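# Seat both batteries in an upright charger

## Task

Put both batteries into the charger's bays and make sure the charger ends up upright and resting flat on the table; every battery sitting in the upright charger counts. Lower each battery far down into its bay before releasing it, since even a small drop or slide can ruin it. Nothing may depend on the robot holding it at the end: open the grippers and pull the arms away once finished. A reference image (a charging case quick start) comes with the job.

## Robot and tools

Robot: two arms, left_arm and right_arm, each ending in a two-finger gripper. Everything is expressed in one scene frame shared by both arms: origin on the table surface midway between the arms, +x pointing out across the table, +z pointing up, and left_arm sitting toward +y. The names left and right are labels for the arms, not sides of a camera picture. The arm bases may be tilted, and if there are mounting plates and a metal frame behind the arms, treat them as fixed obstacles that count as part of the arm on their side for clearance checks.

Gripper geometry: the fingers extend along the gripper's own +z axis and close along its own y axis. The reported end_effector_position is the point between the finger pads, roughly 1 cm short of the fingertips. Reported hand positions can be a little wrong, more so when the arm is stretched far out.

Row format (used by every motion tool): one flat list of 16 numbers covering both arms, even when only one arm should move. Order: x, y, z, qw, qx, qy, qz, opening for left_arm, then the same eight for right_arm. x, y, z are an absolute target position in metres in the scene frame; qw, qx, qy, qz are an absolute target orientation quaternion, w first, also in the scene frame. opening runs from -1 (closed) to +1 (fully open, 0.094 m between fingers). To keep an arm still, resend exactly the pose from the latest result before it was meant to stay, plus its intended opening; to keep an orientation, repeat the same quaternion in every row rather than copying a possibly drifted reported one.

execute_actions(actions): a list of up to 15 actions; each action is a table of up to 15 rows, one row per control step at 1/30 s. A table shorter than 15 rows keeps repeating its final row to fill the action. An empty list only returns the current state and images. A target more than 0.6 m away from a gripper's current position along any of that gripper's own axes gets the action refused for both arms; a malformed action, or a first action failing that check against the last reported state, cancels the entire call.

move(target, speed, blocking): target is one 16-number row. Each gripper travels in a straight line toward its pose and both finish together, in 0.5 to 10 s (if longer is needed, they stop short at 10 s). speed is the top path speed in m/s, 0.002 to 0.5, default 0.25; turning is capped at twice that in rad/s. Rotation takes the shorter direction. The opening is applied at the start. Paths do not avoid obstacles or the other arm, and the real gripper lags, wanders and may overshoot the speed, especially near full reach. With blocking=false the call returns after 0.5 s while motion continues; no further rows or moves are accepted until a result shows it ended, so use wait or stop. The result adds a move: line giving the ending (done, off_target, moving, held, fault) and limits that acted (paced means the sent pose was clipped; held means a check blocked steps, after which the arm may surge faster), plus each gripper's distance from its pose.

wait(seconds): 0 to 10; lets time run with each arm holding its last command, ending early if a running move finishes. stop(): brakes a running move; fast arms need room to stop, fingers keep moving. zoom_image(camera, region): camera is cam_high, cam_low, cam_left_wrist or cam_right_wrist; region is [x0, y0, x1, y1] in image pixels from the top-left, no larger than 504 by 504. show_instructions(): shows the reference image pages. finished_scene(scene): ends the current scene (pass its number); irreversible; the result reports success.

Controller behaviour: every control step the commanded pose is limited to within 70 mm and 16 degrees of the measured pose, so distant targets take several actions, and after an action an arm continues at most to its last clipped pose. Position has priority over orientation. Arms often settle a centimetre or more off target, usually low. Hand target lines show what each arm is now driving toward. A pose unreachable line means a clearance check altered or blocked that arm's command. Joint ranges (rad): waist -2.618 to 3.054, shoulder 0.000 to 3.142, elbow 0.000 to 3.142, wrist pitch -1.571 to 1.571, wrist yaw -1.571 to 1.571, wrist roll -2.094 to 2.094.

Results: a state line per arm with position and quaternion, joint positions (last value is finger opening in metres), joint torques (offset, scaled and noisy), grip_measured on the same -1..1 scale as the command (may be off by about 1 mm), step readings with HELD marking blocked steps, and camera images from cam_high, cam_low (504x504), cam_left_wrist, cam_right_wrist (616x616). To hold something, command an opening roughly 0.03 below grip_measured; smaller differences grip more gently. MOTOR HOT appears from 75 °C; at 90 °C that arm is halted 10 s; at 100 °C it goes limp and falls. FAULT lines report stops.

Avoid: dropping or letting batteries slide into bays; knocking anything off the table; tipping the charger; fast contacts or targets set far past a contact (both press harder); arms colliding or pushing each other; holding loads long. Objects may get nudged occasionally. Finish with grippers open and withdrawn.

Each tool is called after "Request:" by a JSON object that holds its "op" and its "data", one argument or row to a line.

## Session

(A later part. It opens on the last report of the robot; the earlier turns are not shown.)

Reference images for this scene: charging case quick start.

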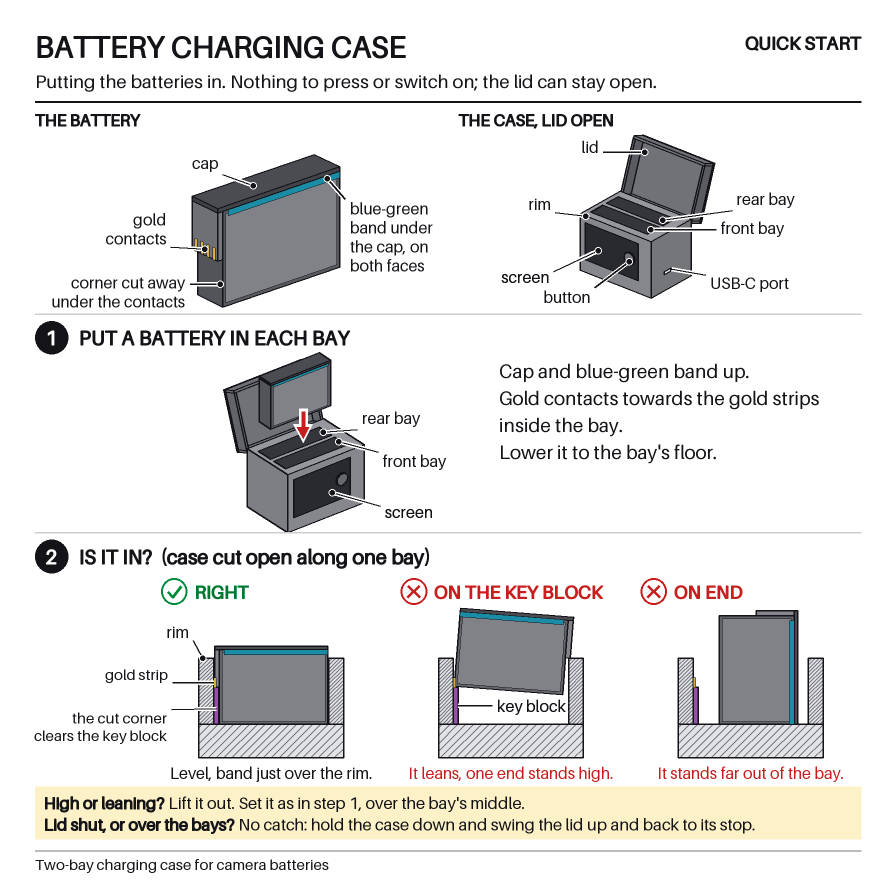

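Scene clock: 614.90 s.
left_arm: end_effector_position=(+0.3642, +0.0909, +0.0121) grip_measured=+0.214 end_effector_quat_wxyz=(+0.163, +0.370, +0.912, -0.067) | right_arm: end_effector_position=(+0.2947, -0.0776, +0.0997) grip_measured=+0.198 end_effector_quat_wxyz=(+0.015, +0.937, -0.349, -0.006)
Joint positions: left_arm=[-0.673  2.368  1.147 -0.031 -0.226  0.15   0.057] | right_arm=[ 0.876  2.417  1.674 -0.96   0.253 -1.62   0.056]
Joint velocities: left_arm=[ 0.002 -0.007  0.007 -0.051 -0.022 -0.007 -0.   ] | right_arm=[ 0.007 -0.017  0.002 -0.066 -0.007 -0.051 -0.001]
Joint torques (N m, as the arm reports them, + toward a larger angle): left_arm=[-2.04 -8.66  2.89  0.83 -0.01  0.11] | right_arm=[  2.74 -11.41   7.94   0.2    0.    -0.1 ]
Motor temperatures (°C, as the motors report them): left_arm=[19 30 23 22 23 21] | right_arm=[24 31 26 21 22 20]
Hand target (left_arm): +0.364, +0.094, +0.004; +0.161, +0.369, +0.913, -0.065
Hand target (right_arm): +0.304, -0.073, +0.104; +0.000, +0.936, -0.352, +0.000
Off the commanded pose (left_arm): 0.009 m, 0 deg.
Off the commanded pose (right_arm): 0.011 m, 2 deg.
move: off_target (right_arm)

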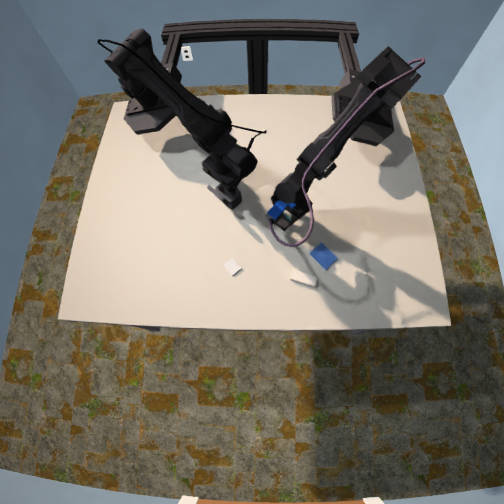

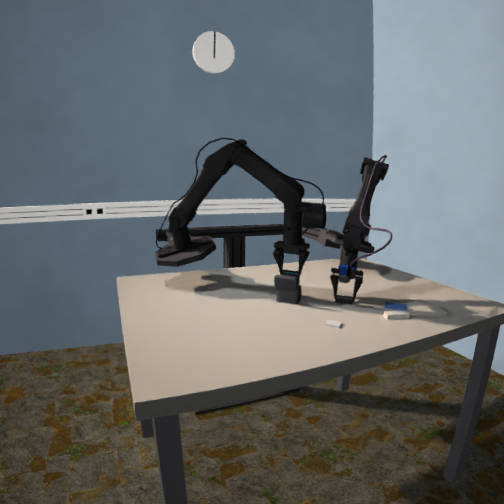

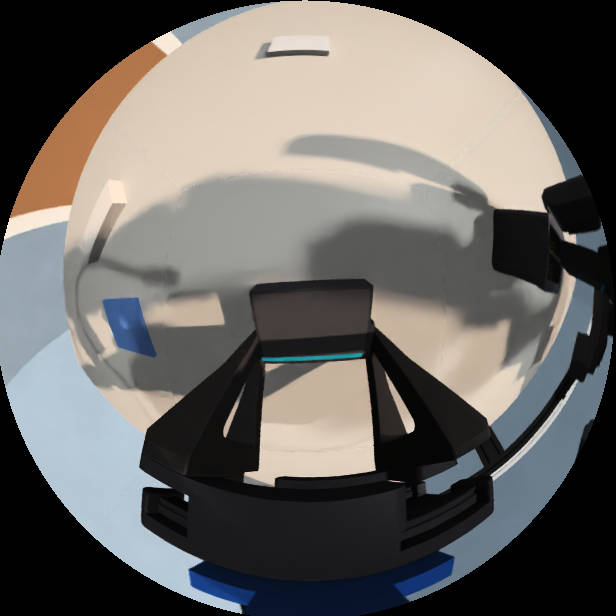

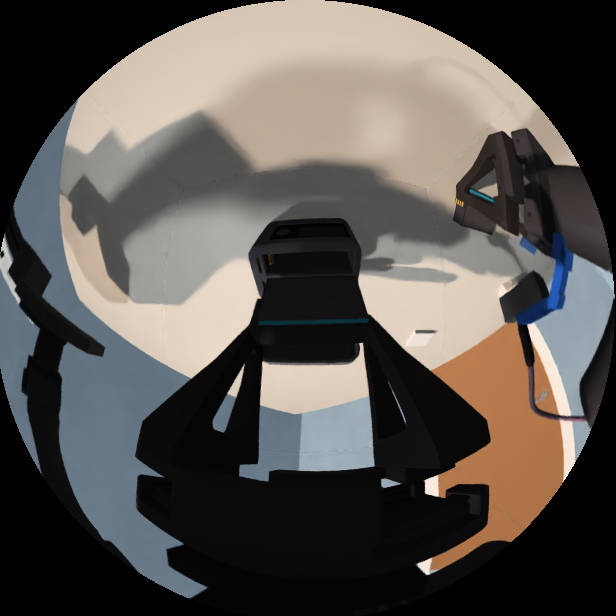

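Request:
{"op": "move", "data": {
  "target": [0.364,0.094,-0.002,0.161,0.369,0.913,-0.065,0.18, 0.308,-0.0765,0.098,0,0.9362,-0.3515,0,0.165],
  "speed": 0.02
}}

Request:
{"op": "zoom_image", "data": {
  "camera": "cam_right_wrist",
  "region": [230,190,390,320]
}}

Scene clock: 625.53 s.
left_arm: end_effector_position=(+0.3661, +0.0875, +0.0117) grip_measured=+0.214 end_effector_quat_wxyz=(+0.170, +0.369, +0.911, -0.073) | right_arm: end_effector_position=(+0.3029, -0.0807, +0.0974) grip_measured=+0.198 end_effector_quat_wxyz=(+0.009, +0.936, -0.353, -0.004)
Joint positions: left_arm=[-0.673  2.374  1.147 -0.009 -0.219  0.153  0.057] | right_arm=[ 0.856  2.417  1.674 -0.942  0.254 -1.635  0.056]
Joint velocities: left_arm=[-0.017 -0.012 -0.002  0.022 -0.037  0.022 -0.001] | right_arm=[ 0.007 -0.007  0.002  0.007 -0.051 -0.007  0.   ]
Joint torques (N m, as the arm reports them, + toward a larger angle): left_arm=[-1.74 -7.81  2.95  0.8  -0.07  0.11] | right_arm=[  3.14 -10.75   7.17   0.26   0.    -0.1 ]
Motor temperatures (°C, as the motors report them): left_arm=[19 30 23 22 23 21] | right_arm=[24 31 25 21 22 20]
Hand target (left_arm): +0.364, +0.094, -0.002; +0.161, +0.369, +0.913, -0.065
Hand target (right_arm): +0.308, -0.076, +0.098; -0.000, +0.936, -0.351, -0.000
Off the commanded pose (left_arm): 0.015 m, 1 deg.
Off the commanded pose (right_arm): 0.007 m, 1 deg.
move: off_target (left_arm)

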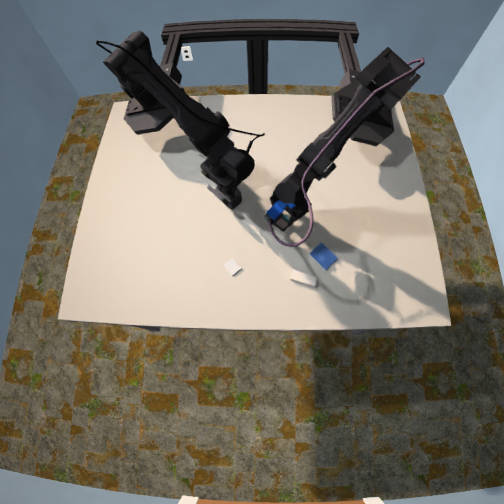

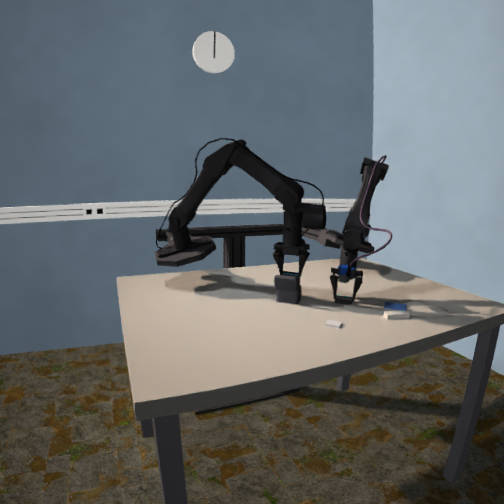

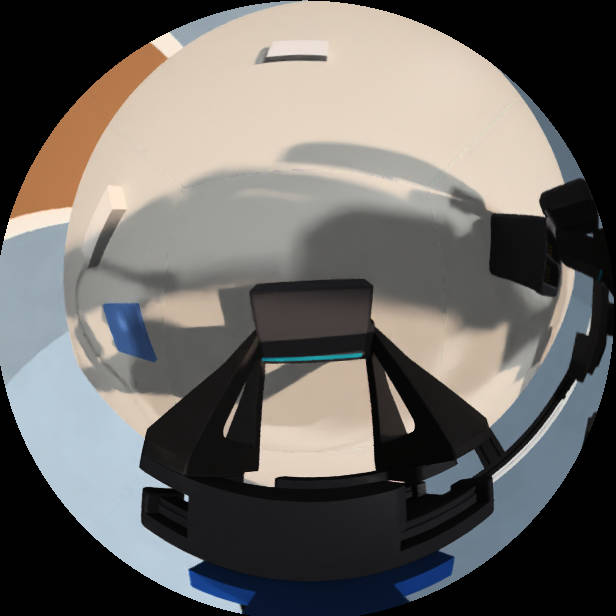

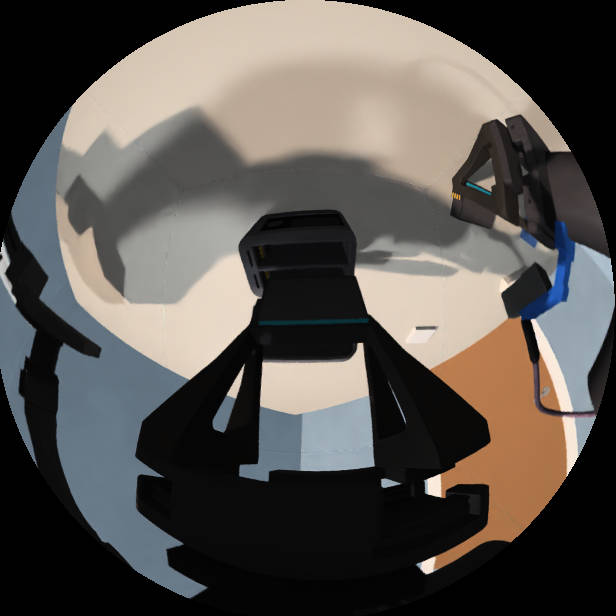

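Region (230, 190, 390, 320) of cam_right_wrist's 616x616 image, scaled by 3.150, with more detail than that image has; it fills the top 410 rows of this view, and the rest is white.

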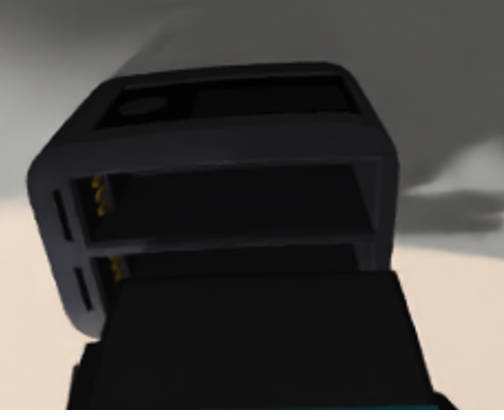

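Request:
{"op": "move", "data": {
  "target": [0.365,0.089,0.004,0.161,0.369,0.913,-0.065,0.24, 0.2965,-0.0835,0.099,0,0.9362,-0.3515,0,0.165],
  "speed": 0.02
}}

Request:
{"op": "zoom_image", "data": {
  "camera": "cam_right_wrist",
  "region": [230,190,390,320]
}}

Scene clock: 630.53 s.
left_arm: end_effector_position=(+0.3663, +0.0868, +0.0117) grip_measured=+0.242 end_effector_quat_wxyz=(+0.171, +0.369, +0.911, -0.074) | right_arm: end_effector_position=(+0.2952, -0.0865, +0.0888) grip_measured=+0.198 end_effector_quat_wxyz=(+0.015, +0.936, -0.351, -0.003)
Joint positions: left_arm=[-0.673  2.375  1.147 -0.006 -0.217  0.153  0.058] | right_arm=[ 0.856  2.407  1.617 -0.906  0.259 -1.636  0.056]
Joint velocities: left_arm=[-0.007 -0.027 -0.002  0.022 -0.037  0.007  0.001] | right_arm=[ 0.022 -0.012 -0.017 -0.037 -0.037  0.022 -0.   ]
Joint torques (N m, as the arm reports them, + toward a larger angle): left_arm=[-2.55 -8.24  4.12  0.58 -0.07 -0.03] | right_arm=[  3.68 -13.72   4.5    0.24  -0.07   0.01]
Motor temperatures (°C, as the motors report them): left_arm=[19 30 23 22 23 21] | right_arm=[24 31 25 21 22 20]
Hand target (left_arm): +0.365, +0.089, +0.004; +0.161, +0.369, +0.913, -0.065
Hand target (right_arm): +0.297, -0.084, +0.099; +0.000, +0.936, -0.351, +0.000
Off the commanded pose (left_arm): 0.008 m, 2 deg.
Off the commanded pose (right_arm): 0.011 m, 2 deg.
move: off_target (right_arm)

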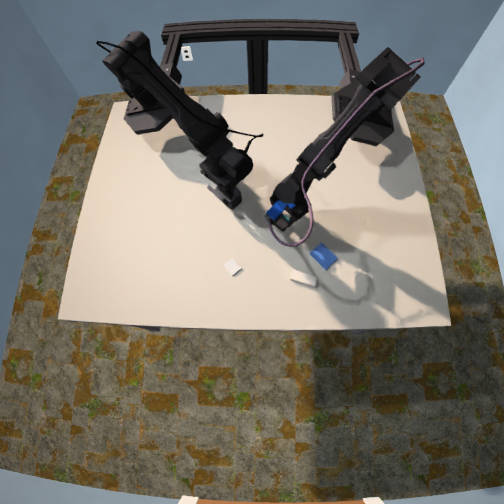

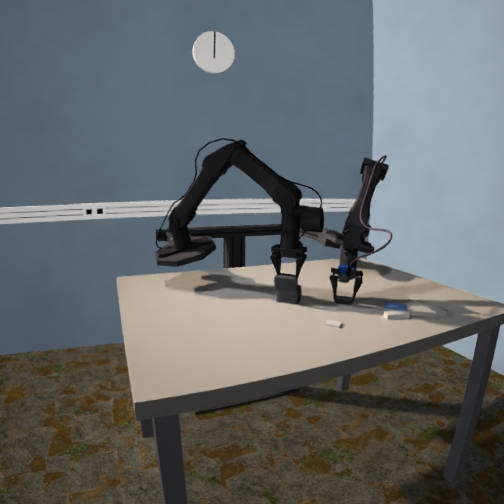

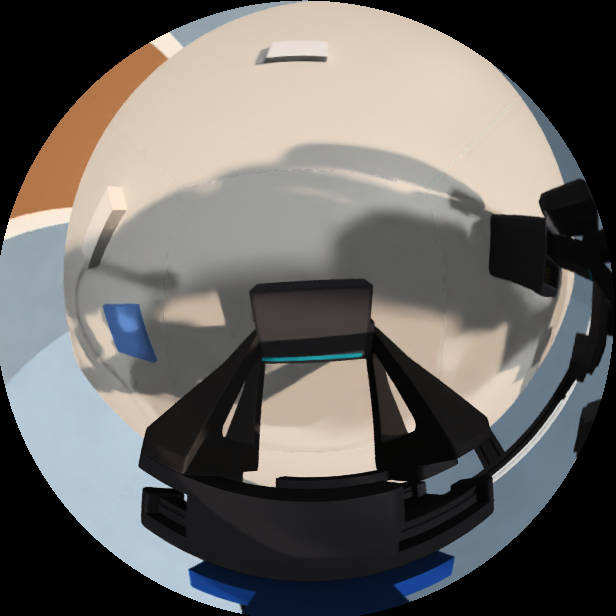

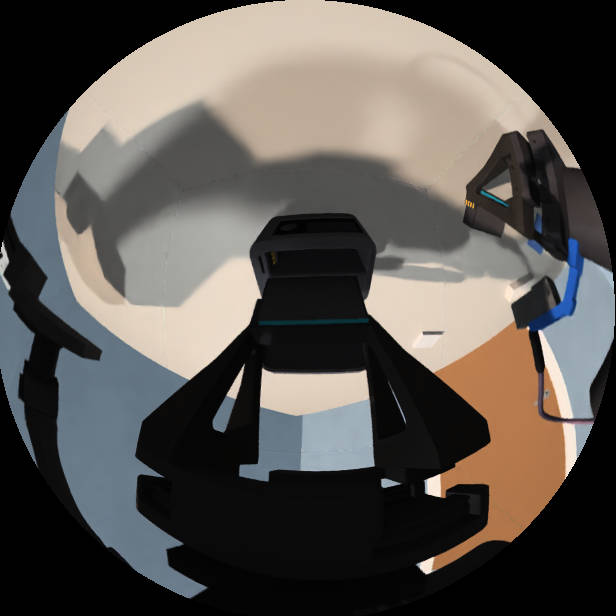

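Region (230, 190, 390, 320) of cam_right_wrist's 616x616 image, scaled by 3.150, with more detail than that image has; it fills the top 410 rows of this view, and the rest is white.

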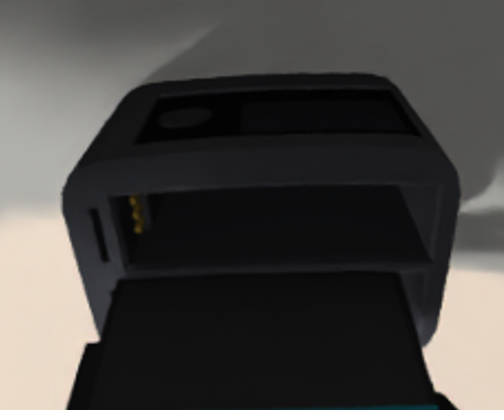

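Request:
{"op": "move", "data": {
  "target": [0.365,0.089,0.012,0.161,0.369,0.913,-0.065,0.55, 0.302,-0.079,0.106,0,0.9362,-0.3515,0,0.165],
  "speed": 0.02
}}

Request:
{"op": "zoom_image", "data": {
  "camera": "cam_right_wrist",
  "region": [230,190,390,320]
}}

Scene clock: 636.20 s.
left_arm: end_effector_position=(+0.3671, +0.0875, +0.0117) grip_measured=+0.548 end_effector_quat_wxyz=(+0.172, +0.368, +0.911, -0.071) | right_arm: end_effector_position=(+0.2968, -0.0857, +0.0908) grip_measured=+0.198 end_effector_quat_wxyz=(+0.014, +0.936, -0.351, -0.003)
Joint positions: left_arm=[-0.673  2.375  1.147 -0.005 -0.222  0.152  0.073] | right_arm=[ 0.856  2.407  1.626 -0.912  0.26  -1.636  0.056]
Joint velocities: left_arm=[-0.002  0.022 -0.017 -0.066 -0.066 -0.095 -0.   ] | right_arm=[ 0.002  0.007  0.002 -0.066  0.051 -0.051 -0.   ]
Joint torques (N m, as the arm reports them, + toward a larger angle): left_arm=[ -3.15 -10.23   4.06   0.35  -0.04  -0.1 ] | right_arm=[  3.93 -12.4    9.03  -0.09  -0.06   0.  ]
Motor temperatures (°C, as the motors report them): left_arm=[19 30 23 22 23 21] | right_arm=[24 32 25 21 22 20]
Hand target (left_arm): +0.365, +0.089, +0.012; +0.162, +0.369, +0.913, -0.065
Hand target (right_arm): +0.302, -0.079, +0.106; -0.000, +0.936, -0.351, +0.000
Off the commanded pose (left_arm): 0.003 m, 1 deg.
Off the commanded pose (right_arm): 0.017 m, 2 deg.
move: off_target (right_arm)

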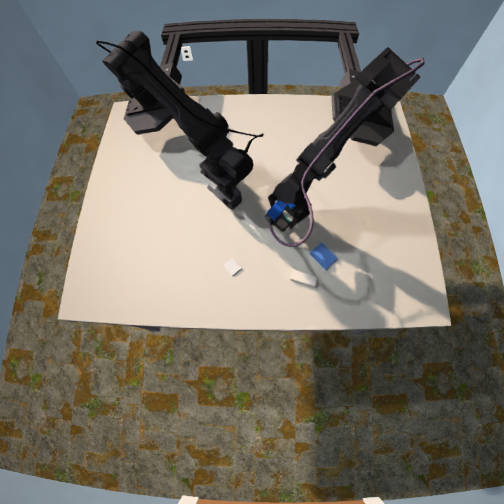

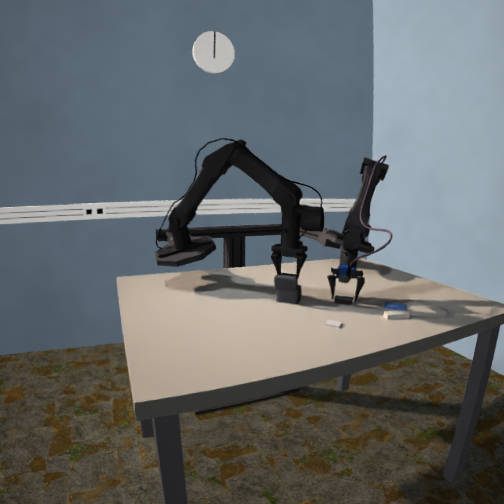

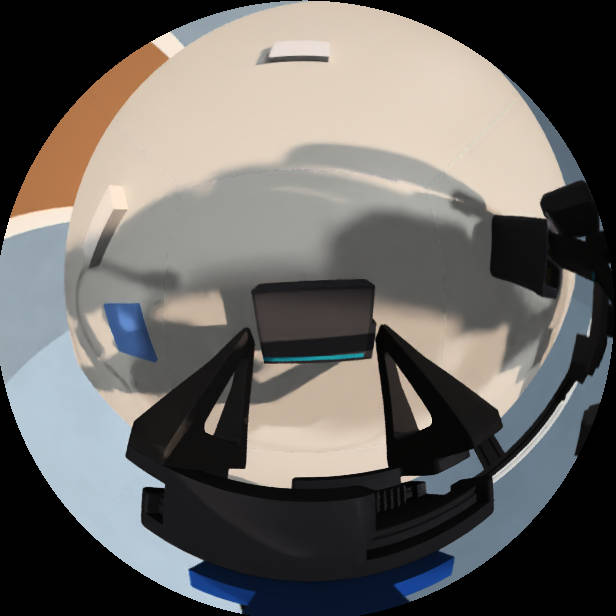

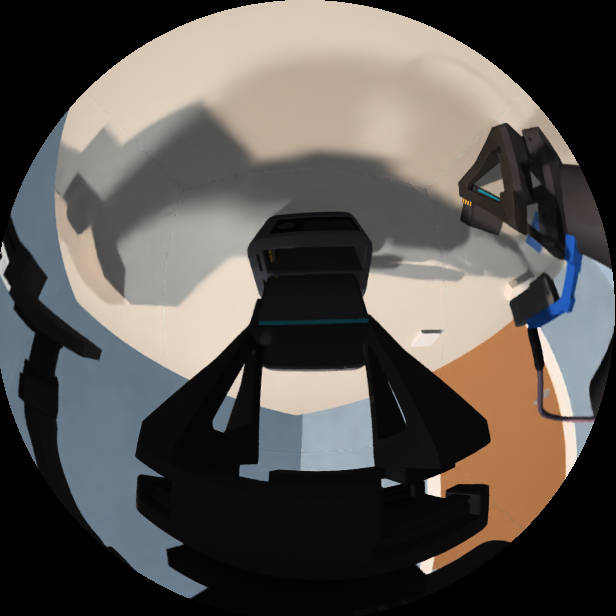

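Region (230, 190, 390, 320) of cam_right_wrist's 616x616 image, scaled by 3.150, with more detail than that image has; it fills the top 410 rows of this view, and the rest is white.

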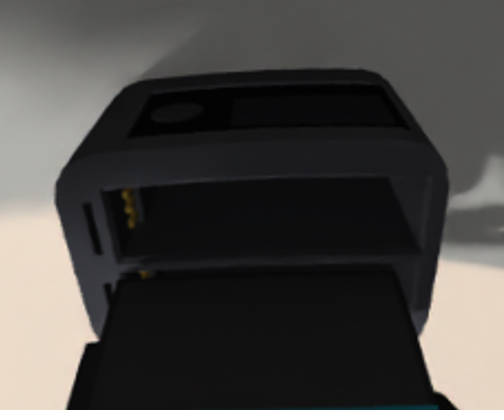

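Request:
{"op": "move", "data": {
  "target": [0.368,0.087,0.02,0.477,0.321,0.794,-0.193,0.55, 0.306,-0.0755,0.108,0,0.9362,-0.3515,0,0.165],
  "speed": 0.25
}}

Request:
{"op": "zoom_image", "data": {
  "camera": "cam_right_wrist",
  "region": [230,190,390,320]
}}

Scene clock: 645.43 s.
left_arm: end_effector_position=(+0.3710, +0.0858, +0.0203) grip_measured=+0.548 end_effector_quat_wxyz=(+0.474, +0.319, +0.797, -0.195) | right_arm: end_effector_position=(+0.3038, -0.0819, +0.0993) grip_measured=+0.198 end_effector_quat_wxyz=(+0.007, +0.936, -0.353, +0.001)
Joint positions: left_arm=[-0.583  2.634  0.711  1.388  0.004  0.3    0.073] | right_arm=[ 0.856  2.407  1.665 -0.936  0.26  -1.636  0.056]
Joint velocities: left_arm=[-0.002  0.007 -0.012  0.007  0.051  0.007  0.001] | right_arm=[-0.017 -0.002 -0.012 -0.007 -0.007  0.007 -0.001]
Joint torques (N m, as the arm reports them, + toward a larger angle): left_arm=[-2.05 -8.54 -0.11  1.53  0.22  0.07] | right_arm=[  4.02 -11.23   9.29  -0.1   -0.07  -0.02]
Motor temperatures (°C, as the motors report them): left_arm=[19 30 23 22 23 21] | right_arm=[24 32 25 21 22 20]
Hand target (left_arm): +0.367, +0.088, +0.020; +0.475, +0.322, +0.794, -0.198
Hand target (right_arm): +0.306, -0.075, +0.108; -0.000, +0.936, -0.351, +0.000
Off the commanded pose (left_arm): 0.003 m, 1 deg.
Off the commanded pose (right_arm): 0.011 m, 1 deg.
move: off_target (right_arm)

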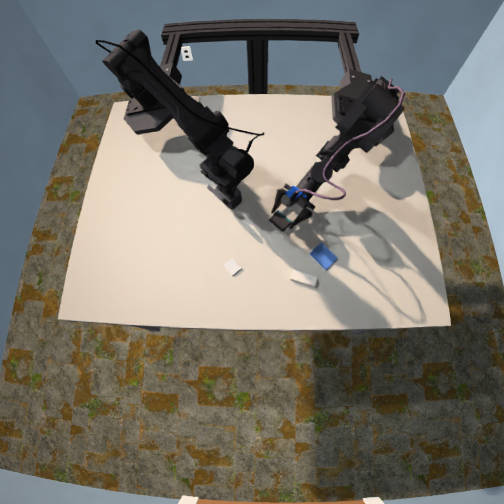

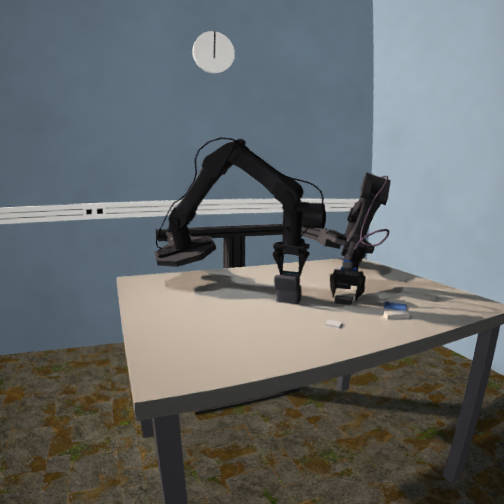

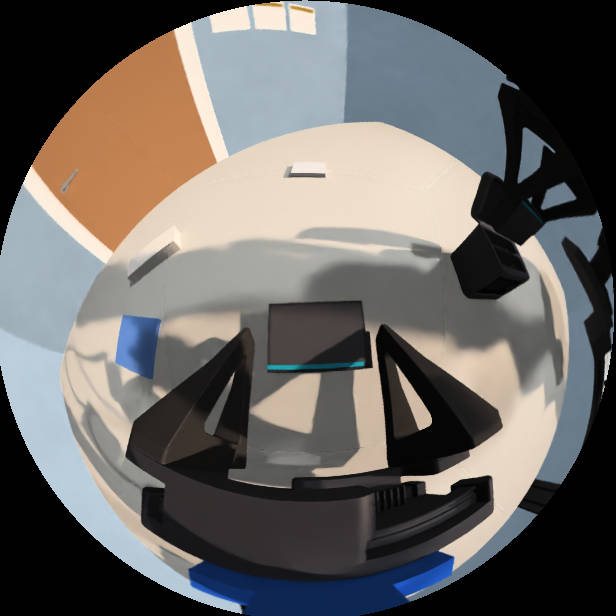

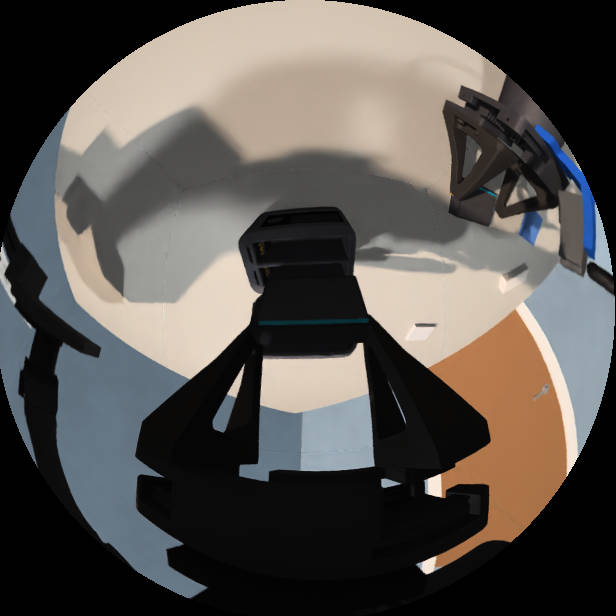

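Region (230, 190, 390, 320) of cam_right_wrist's 616x616 image, scaled by 3.150, with more detail than that image has; it fills the top 410 rows of this view, and the rest is white.

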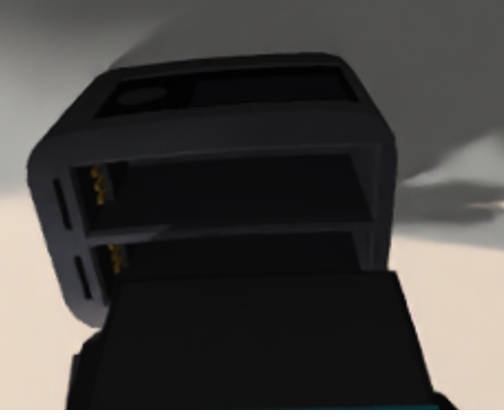

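Request:
{"op": "move", "data": {
  "target": [0.374,0.081,0.013,0.477,0.321,0.794,-0.193,0.55, 0.2995,-0.0815,0.102,0,0.9362,-0.3515,0,0.165],
  "speed": 0.02
}}

Request:
{"op": "zoom_image", "data": {
  "camera": "cam_right_wrist",
  "region": [230,190,390,320]
}}

Scene clock: 650.70 s.
left_arm: end_effector_position=(+0.3685, +0.0846, +0.0118) grip_measured=+0.548 end_effector_quat_wxyz=(+0.470, +0.321, +0.799, -0.194) | right_arm: end_effector_position=(+0.2976, -0.0861, +0.0936) grip_measured=+0.198 end_effector_quat_wxyz=(+0.016, +0.936, -0.351, -0.003)
Joint positions: left_arm=[-0.583  2.663  0.725  1.392  0.004  0.301  0.073] | right_arm=[ 0.856  2.407  1.639 -0.93   0.26  -1.636  0.056]
Joint velocities: left_arm=[-0.007 -0.002  0.012  0.007 -0.022 -0.037 -0.001] | right_arm=[ 0.032 -0.027  0.007 -0.095 -0.007  0.022 -0.001]
Joint torques (N m, as the arm reports them, + toward a larger angle): left_arm=[-2.5  -8.36  2.01  1.4   0.09  0.07] | right_arm=[  3.72 -13.14   4.98   0.22  -0.06   0.  ]
Motor temperatures (°C, as the motors report them): left_arm=[19 30 22 22 23 21] | right_arm=[24 32 25 21 22 20]
Hand target (left_arm): +0.374, +0.081, +0.013; +0.477, +0.321, +0.795, -0.193
Hand target (right_arm): +0.300, -0.082, +0.102; +0.000, +0.936, -0.351, +0.000
Off the commanded pose (left_arm): 0.007 m, 1 deg.
Off the commanded pose (right_arm): 0.010 m, 2 deg.
move: done

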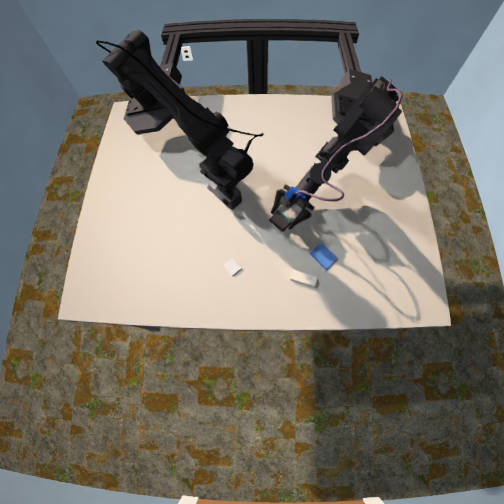

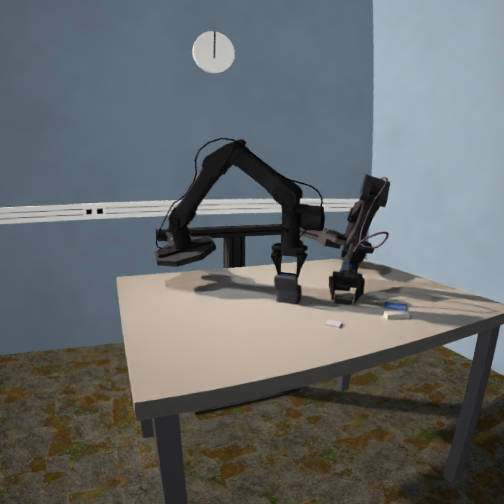

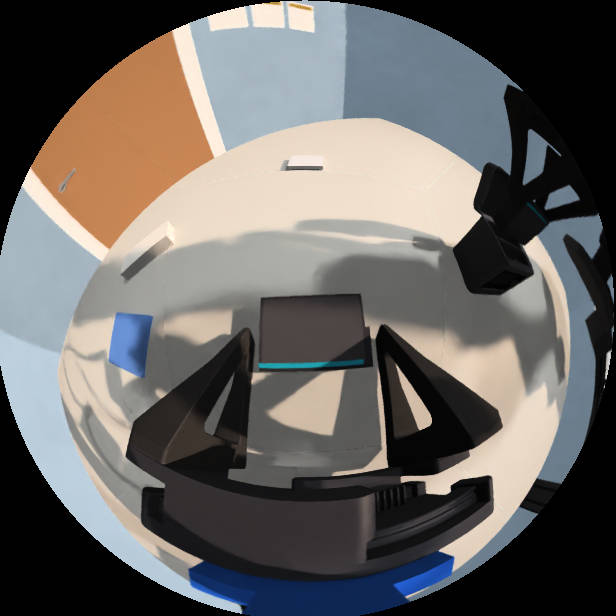

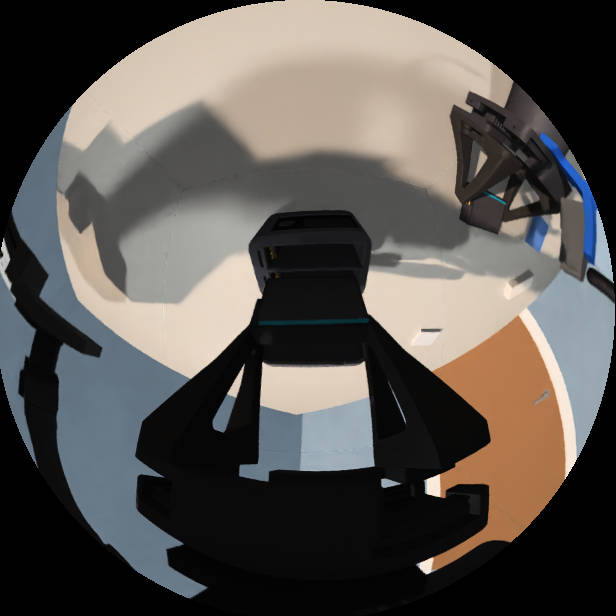

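Region (230, 190, 390, 320) of cam_right_wrist's 616x616 image, scaled by 3.150, with more detail than that image has; it fills the top 410 rows of this view, and the rest is white.

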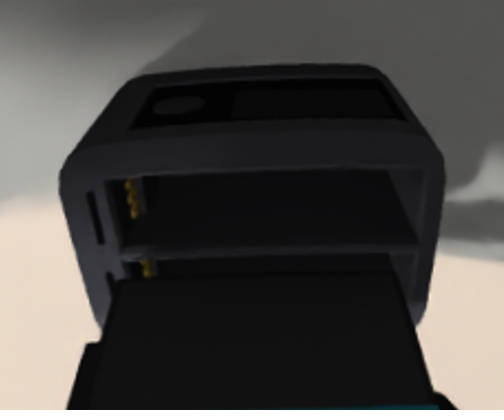

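Request:
{"op": "move", "data": {
  "target": [0.381,0.074,0.012,0.477,0.321,0.794,-0.193,0.55, 0.3035,-0.079,0.094,0,0.9362,-0.3515,0,0.165],
  "speed": 0.015
}}

Request:
{"op": "zoom_image", "data": {
  "camera": "cam_right_wrist",
  "region": [230,190,390,320]
}}

Scene clock: 655.13 s.
left_arm: end_effector_position=(+0.3783, +0.0788, +0.0132) grip_measured=+0.548 end_effector_quat_wxyz=(+0.475, +0.319, +0.797, -0.193) | right_arm: end_effector_position=(+0.3000, -0.0836, +0.0936) grip_measured=+0.198 end_effector_quat_wxyz=(+0.010, +0.936, -0.352, -0.000)
Joint positions: left_arm=[-0.583  2.663  0.765  1.364  0.001  0.301  0.073] | right_arm=[ 0.856  2.407  1.639 -0.915  0.26  -1.636  0.056]
Joint velocities: left_arm=[ 0.007  0.002 -0.002  0.022 -0.037 -0.037 -0.001] | right_arm=[ 0.002  0.002 -0.012 -0.037 -0.022  0.007 -0.   ]
Joint torques (N m, as the arm reports them, + toward a larger angle): left_arm=[-2.88 -8.27  2.27  1.3   0.13  0.07] | right_arm=[  3.29 -10.8    6.73   0.25  -0.08  -0.1 ]
Motor temperatures (°C, as the motors report them): left_arm=[19 30 22 23 23 21] | right_arm=[24 32 25 21 22 20]
Hand target (left_arm): +0.381, +0.074, +0.012; +0.478, +0.321, +0.795, -0.193
Hand target (right_arm): +0.303, -0.079, +0.094; +0.000, +0.936, -0.351, +0.000
Off the commanded pose (left_arm): 0.006 m, 0 deg.
Off the commanded pose (right_arm): 0.006 m, 1 deg.
move: done

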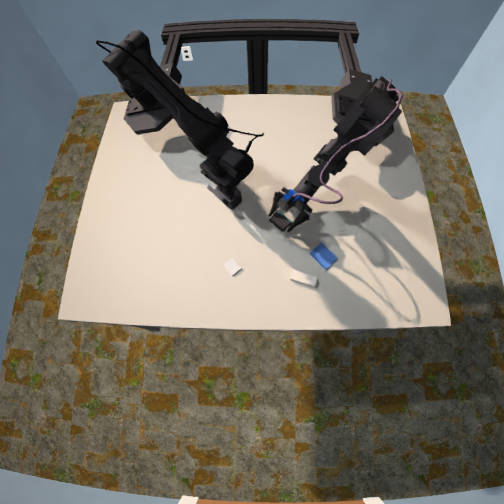

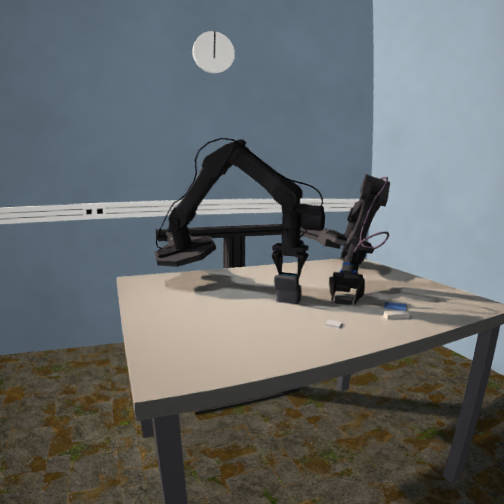

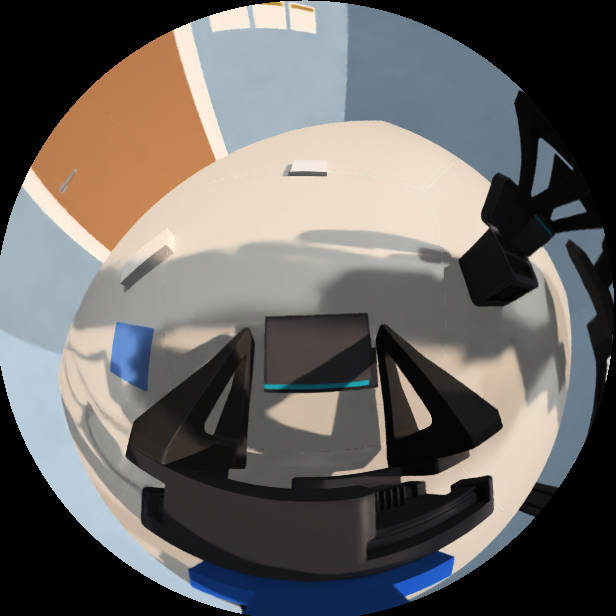

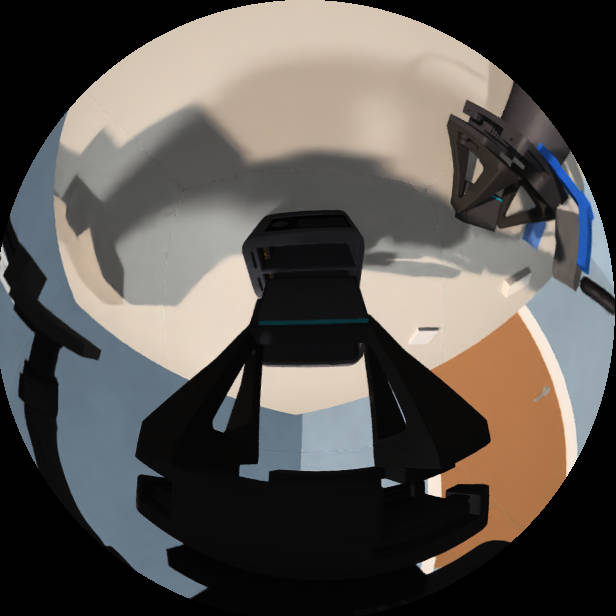

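Region (230, 190, 390, 320) of cam_right_wrist's 616x616 image, scaled by 3.150, with more detail than that image has; it fills the top 410 rows of this view, and the rest is white.

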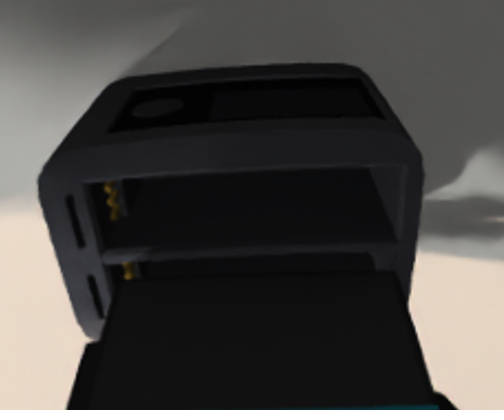

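Request:
{"op": "move", "data": {
  "target": [0.372,0.083,0.012,0.477,0.321,0.794,-0.193,0.55, 0.3015,-0.0805,0.083,0,0.9362,-0.3515,0,0.165],
  "speed": 0.015
}}

Request:
{"op": "zoom_image", "data": {
  "camera": "cam_right_wrist",
  "region": [230,190,390,320]
}}

Scene clock: 659.43 s.
left_arm: end_effector_position=(+0.3810, +0.0784, +0.0174) grip_measured=+0.548 end_effector_quat_wxyz=(+0.483, +0.316, +0.793, -0.193) | right_arm: end_effector_position=(+0.3031, -0.0795, +0.0887) grip_measured=+0.198 end_effector_quat_wxyz=(+0.001, +0.936, -0.353, +0.004)
Joint positions: left_arm=[-0.583  2.663  0.765  1.383  0.001  0.302  0.073] | right_arm=[ 0.855  2.415  1.633 -0.879  0.261 -1.642  0.056]
Joint velocities: left_arm=[-0.002 -0.012 -0.007 -0.007 -0.007 -0.081 -0.   ] | right_arm=[-0.007  0.012  0.002 -0.11   0.037 -0.051 -0.001]
Joint torques (N m, as the arm reports them, + toward a larger angle): left_arm=[-2.37 -8.16 -0.74  1.54  0.16  0.09] | right_arm=[  2.81 -10.89   4.18   0.33  -0.07  -0.06]
Motor temperatures (°C, as the motors report them): left_arm=[19 30 22 23 23 21] | right_arm=[24 32 25 21 22 20]
Hand target (left_arm): +0.372, +0.083, +0.012; +0.477, +0.321, +0.795, -0.193
Hand target (right_arm): +0.301, -0.081, +0.083; -0.000, +0.936, -0.352, +0.000
Off the commanded pose (left_arm): 0.011 m, 1 deg.
Off the commanded pose (right_arm): 0.006 m, 0 deg.
move: off_target (left_arm)

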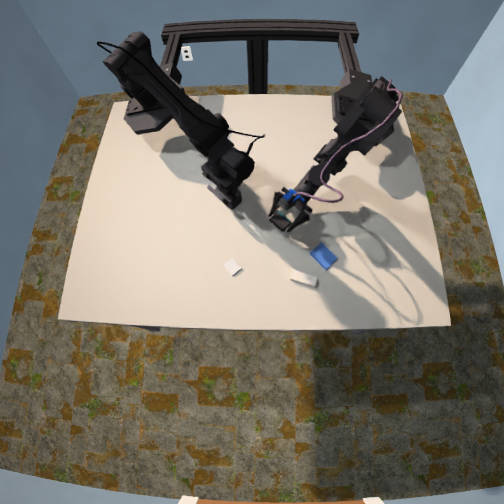

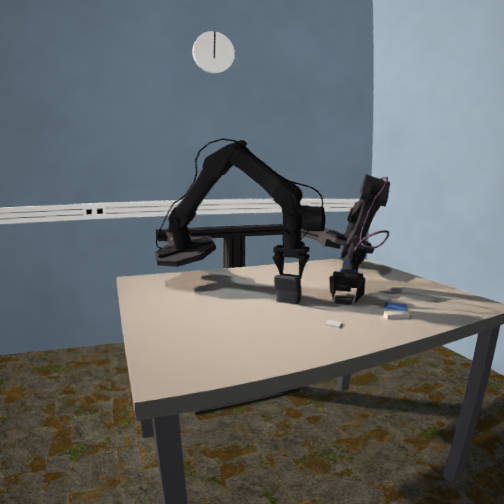

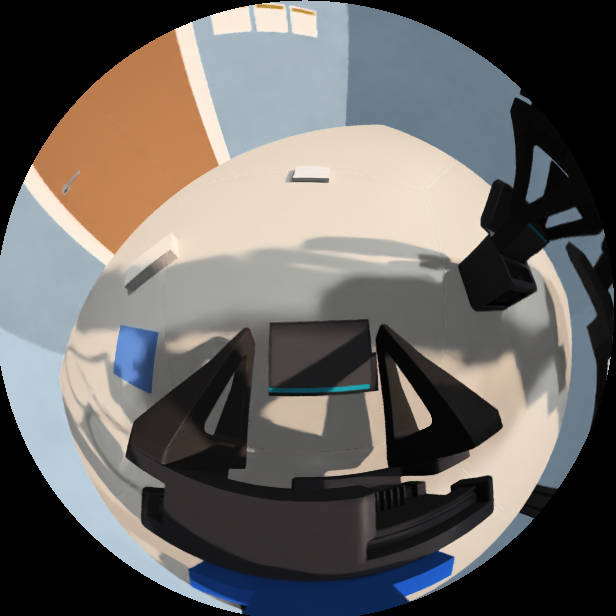

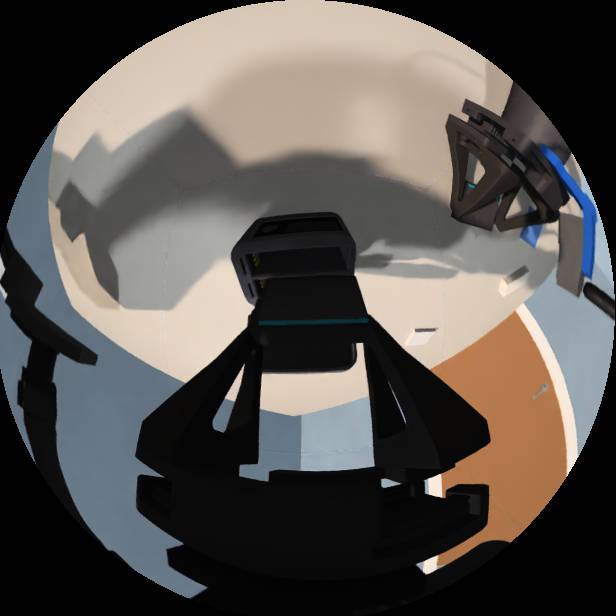

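Region (230, 190, 390, 320) of cam_right_wrist's 616x616 image, scaled by 3.150, with more detail than that image has; it fills the top 410 rows of this view, and the rest is white.

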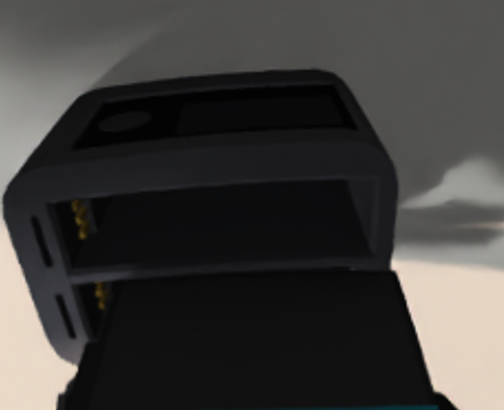

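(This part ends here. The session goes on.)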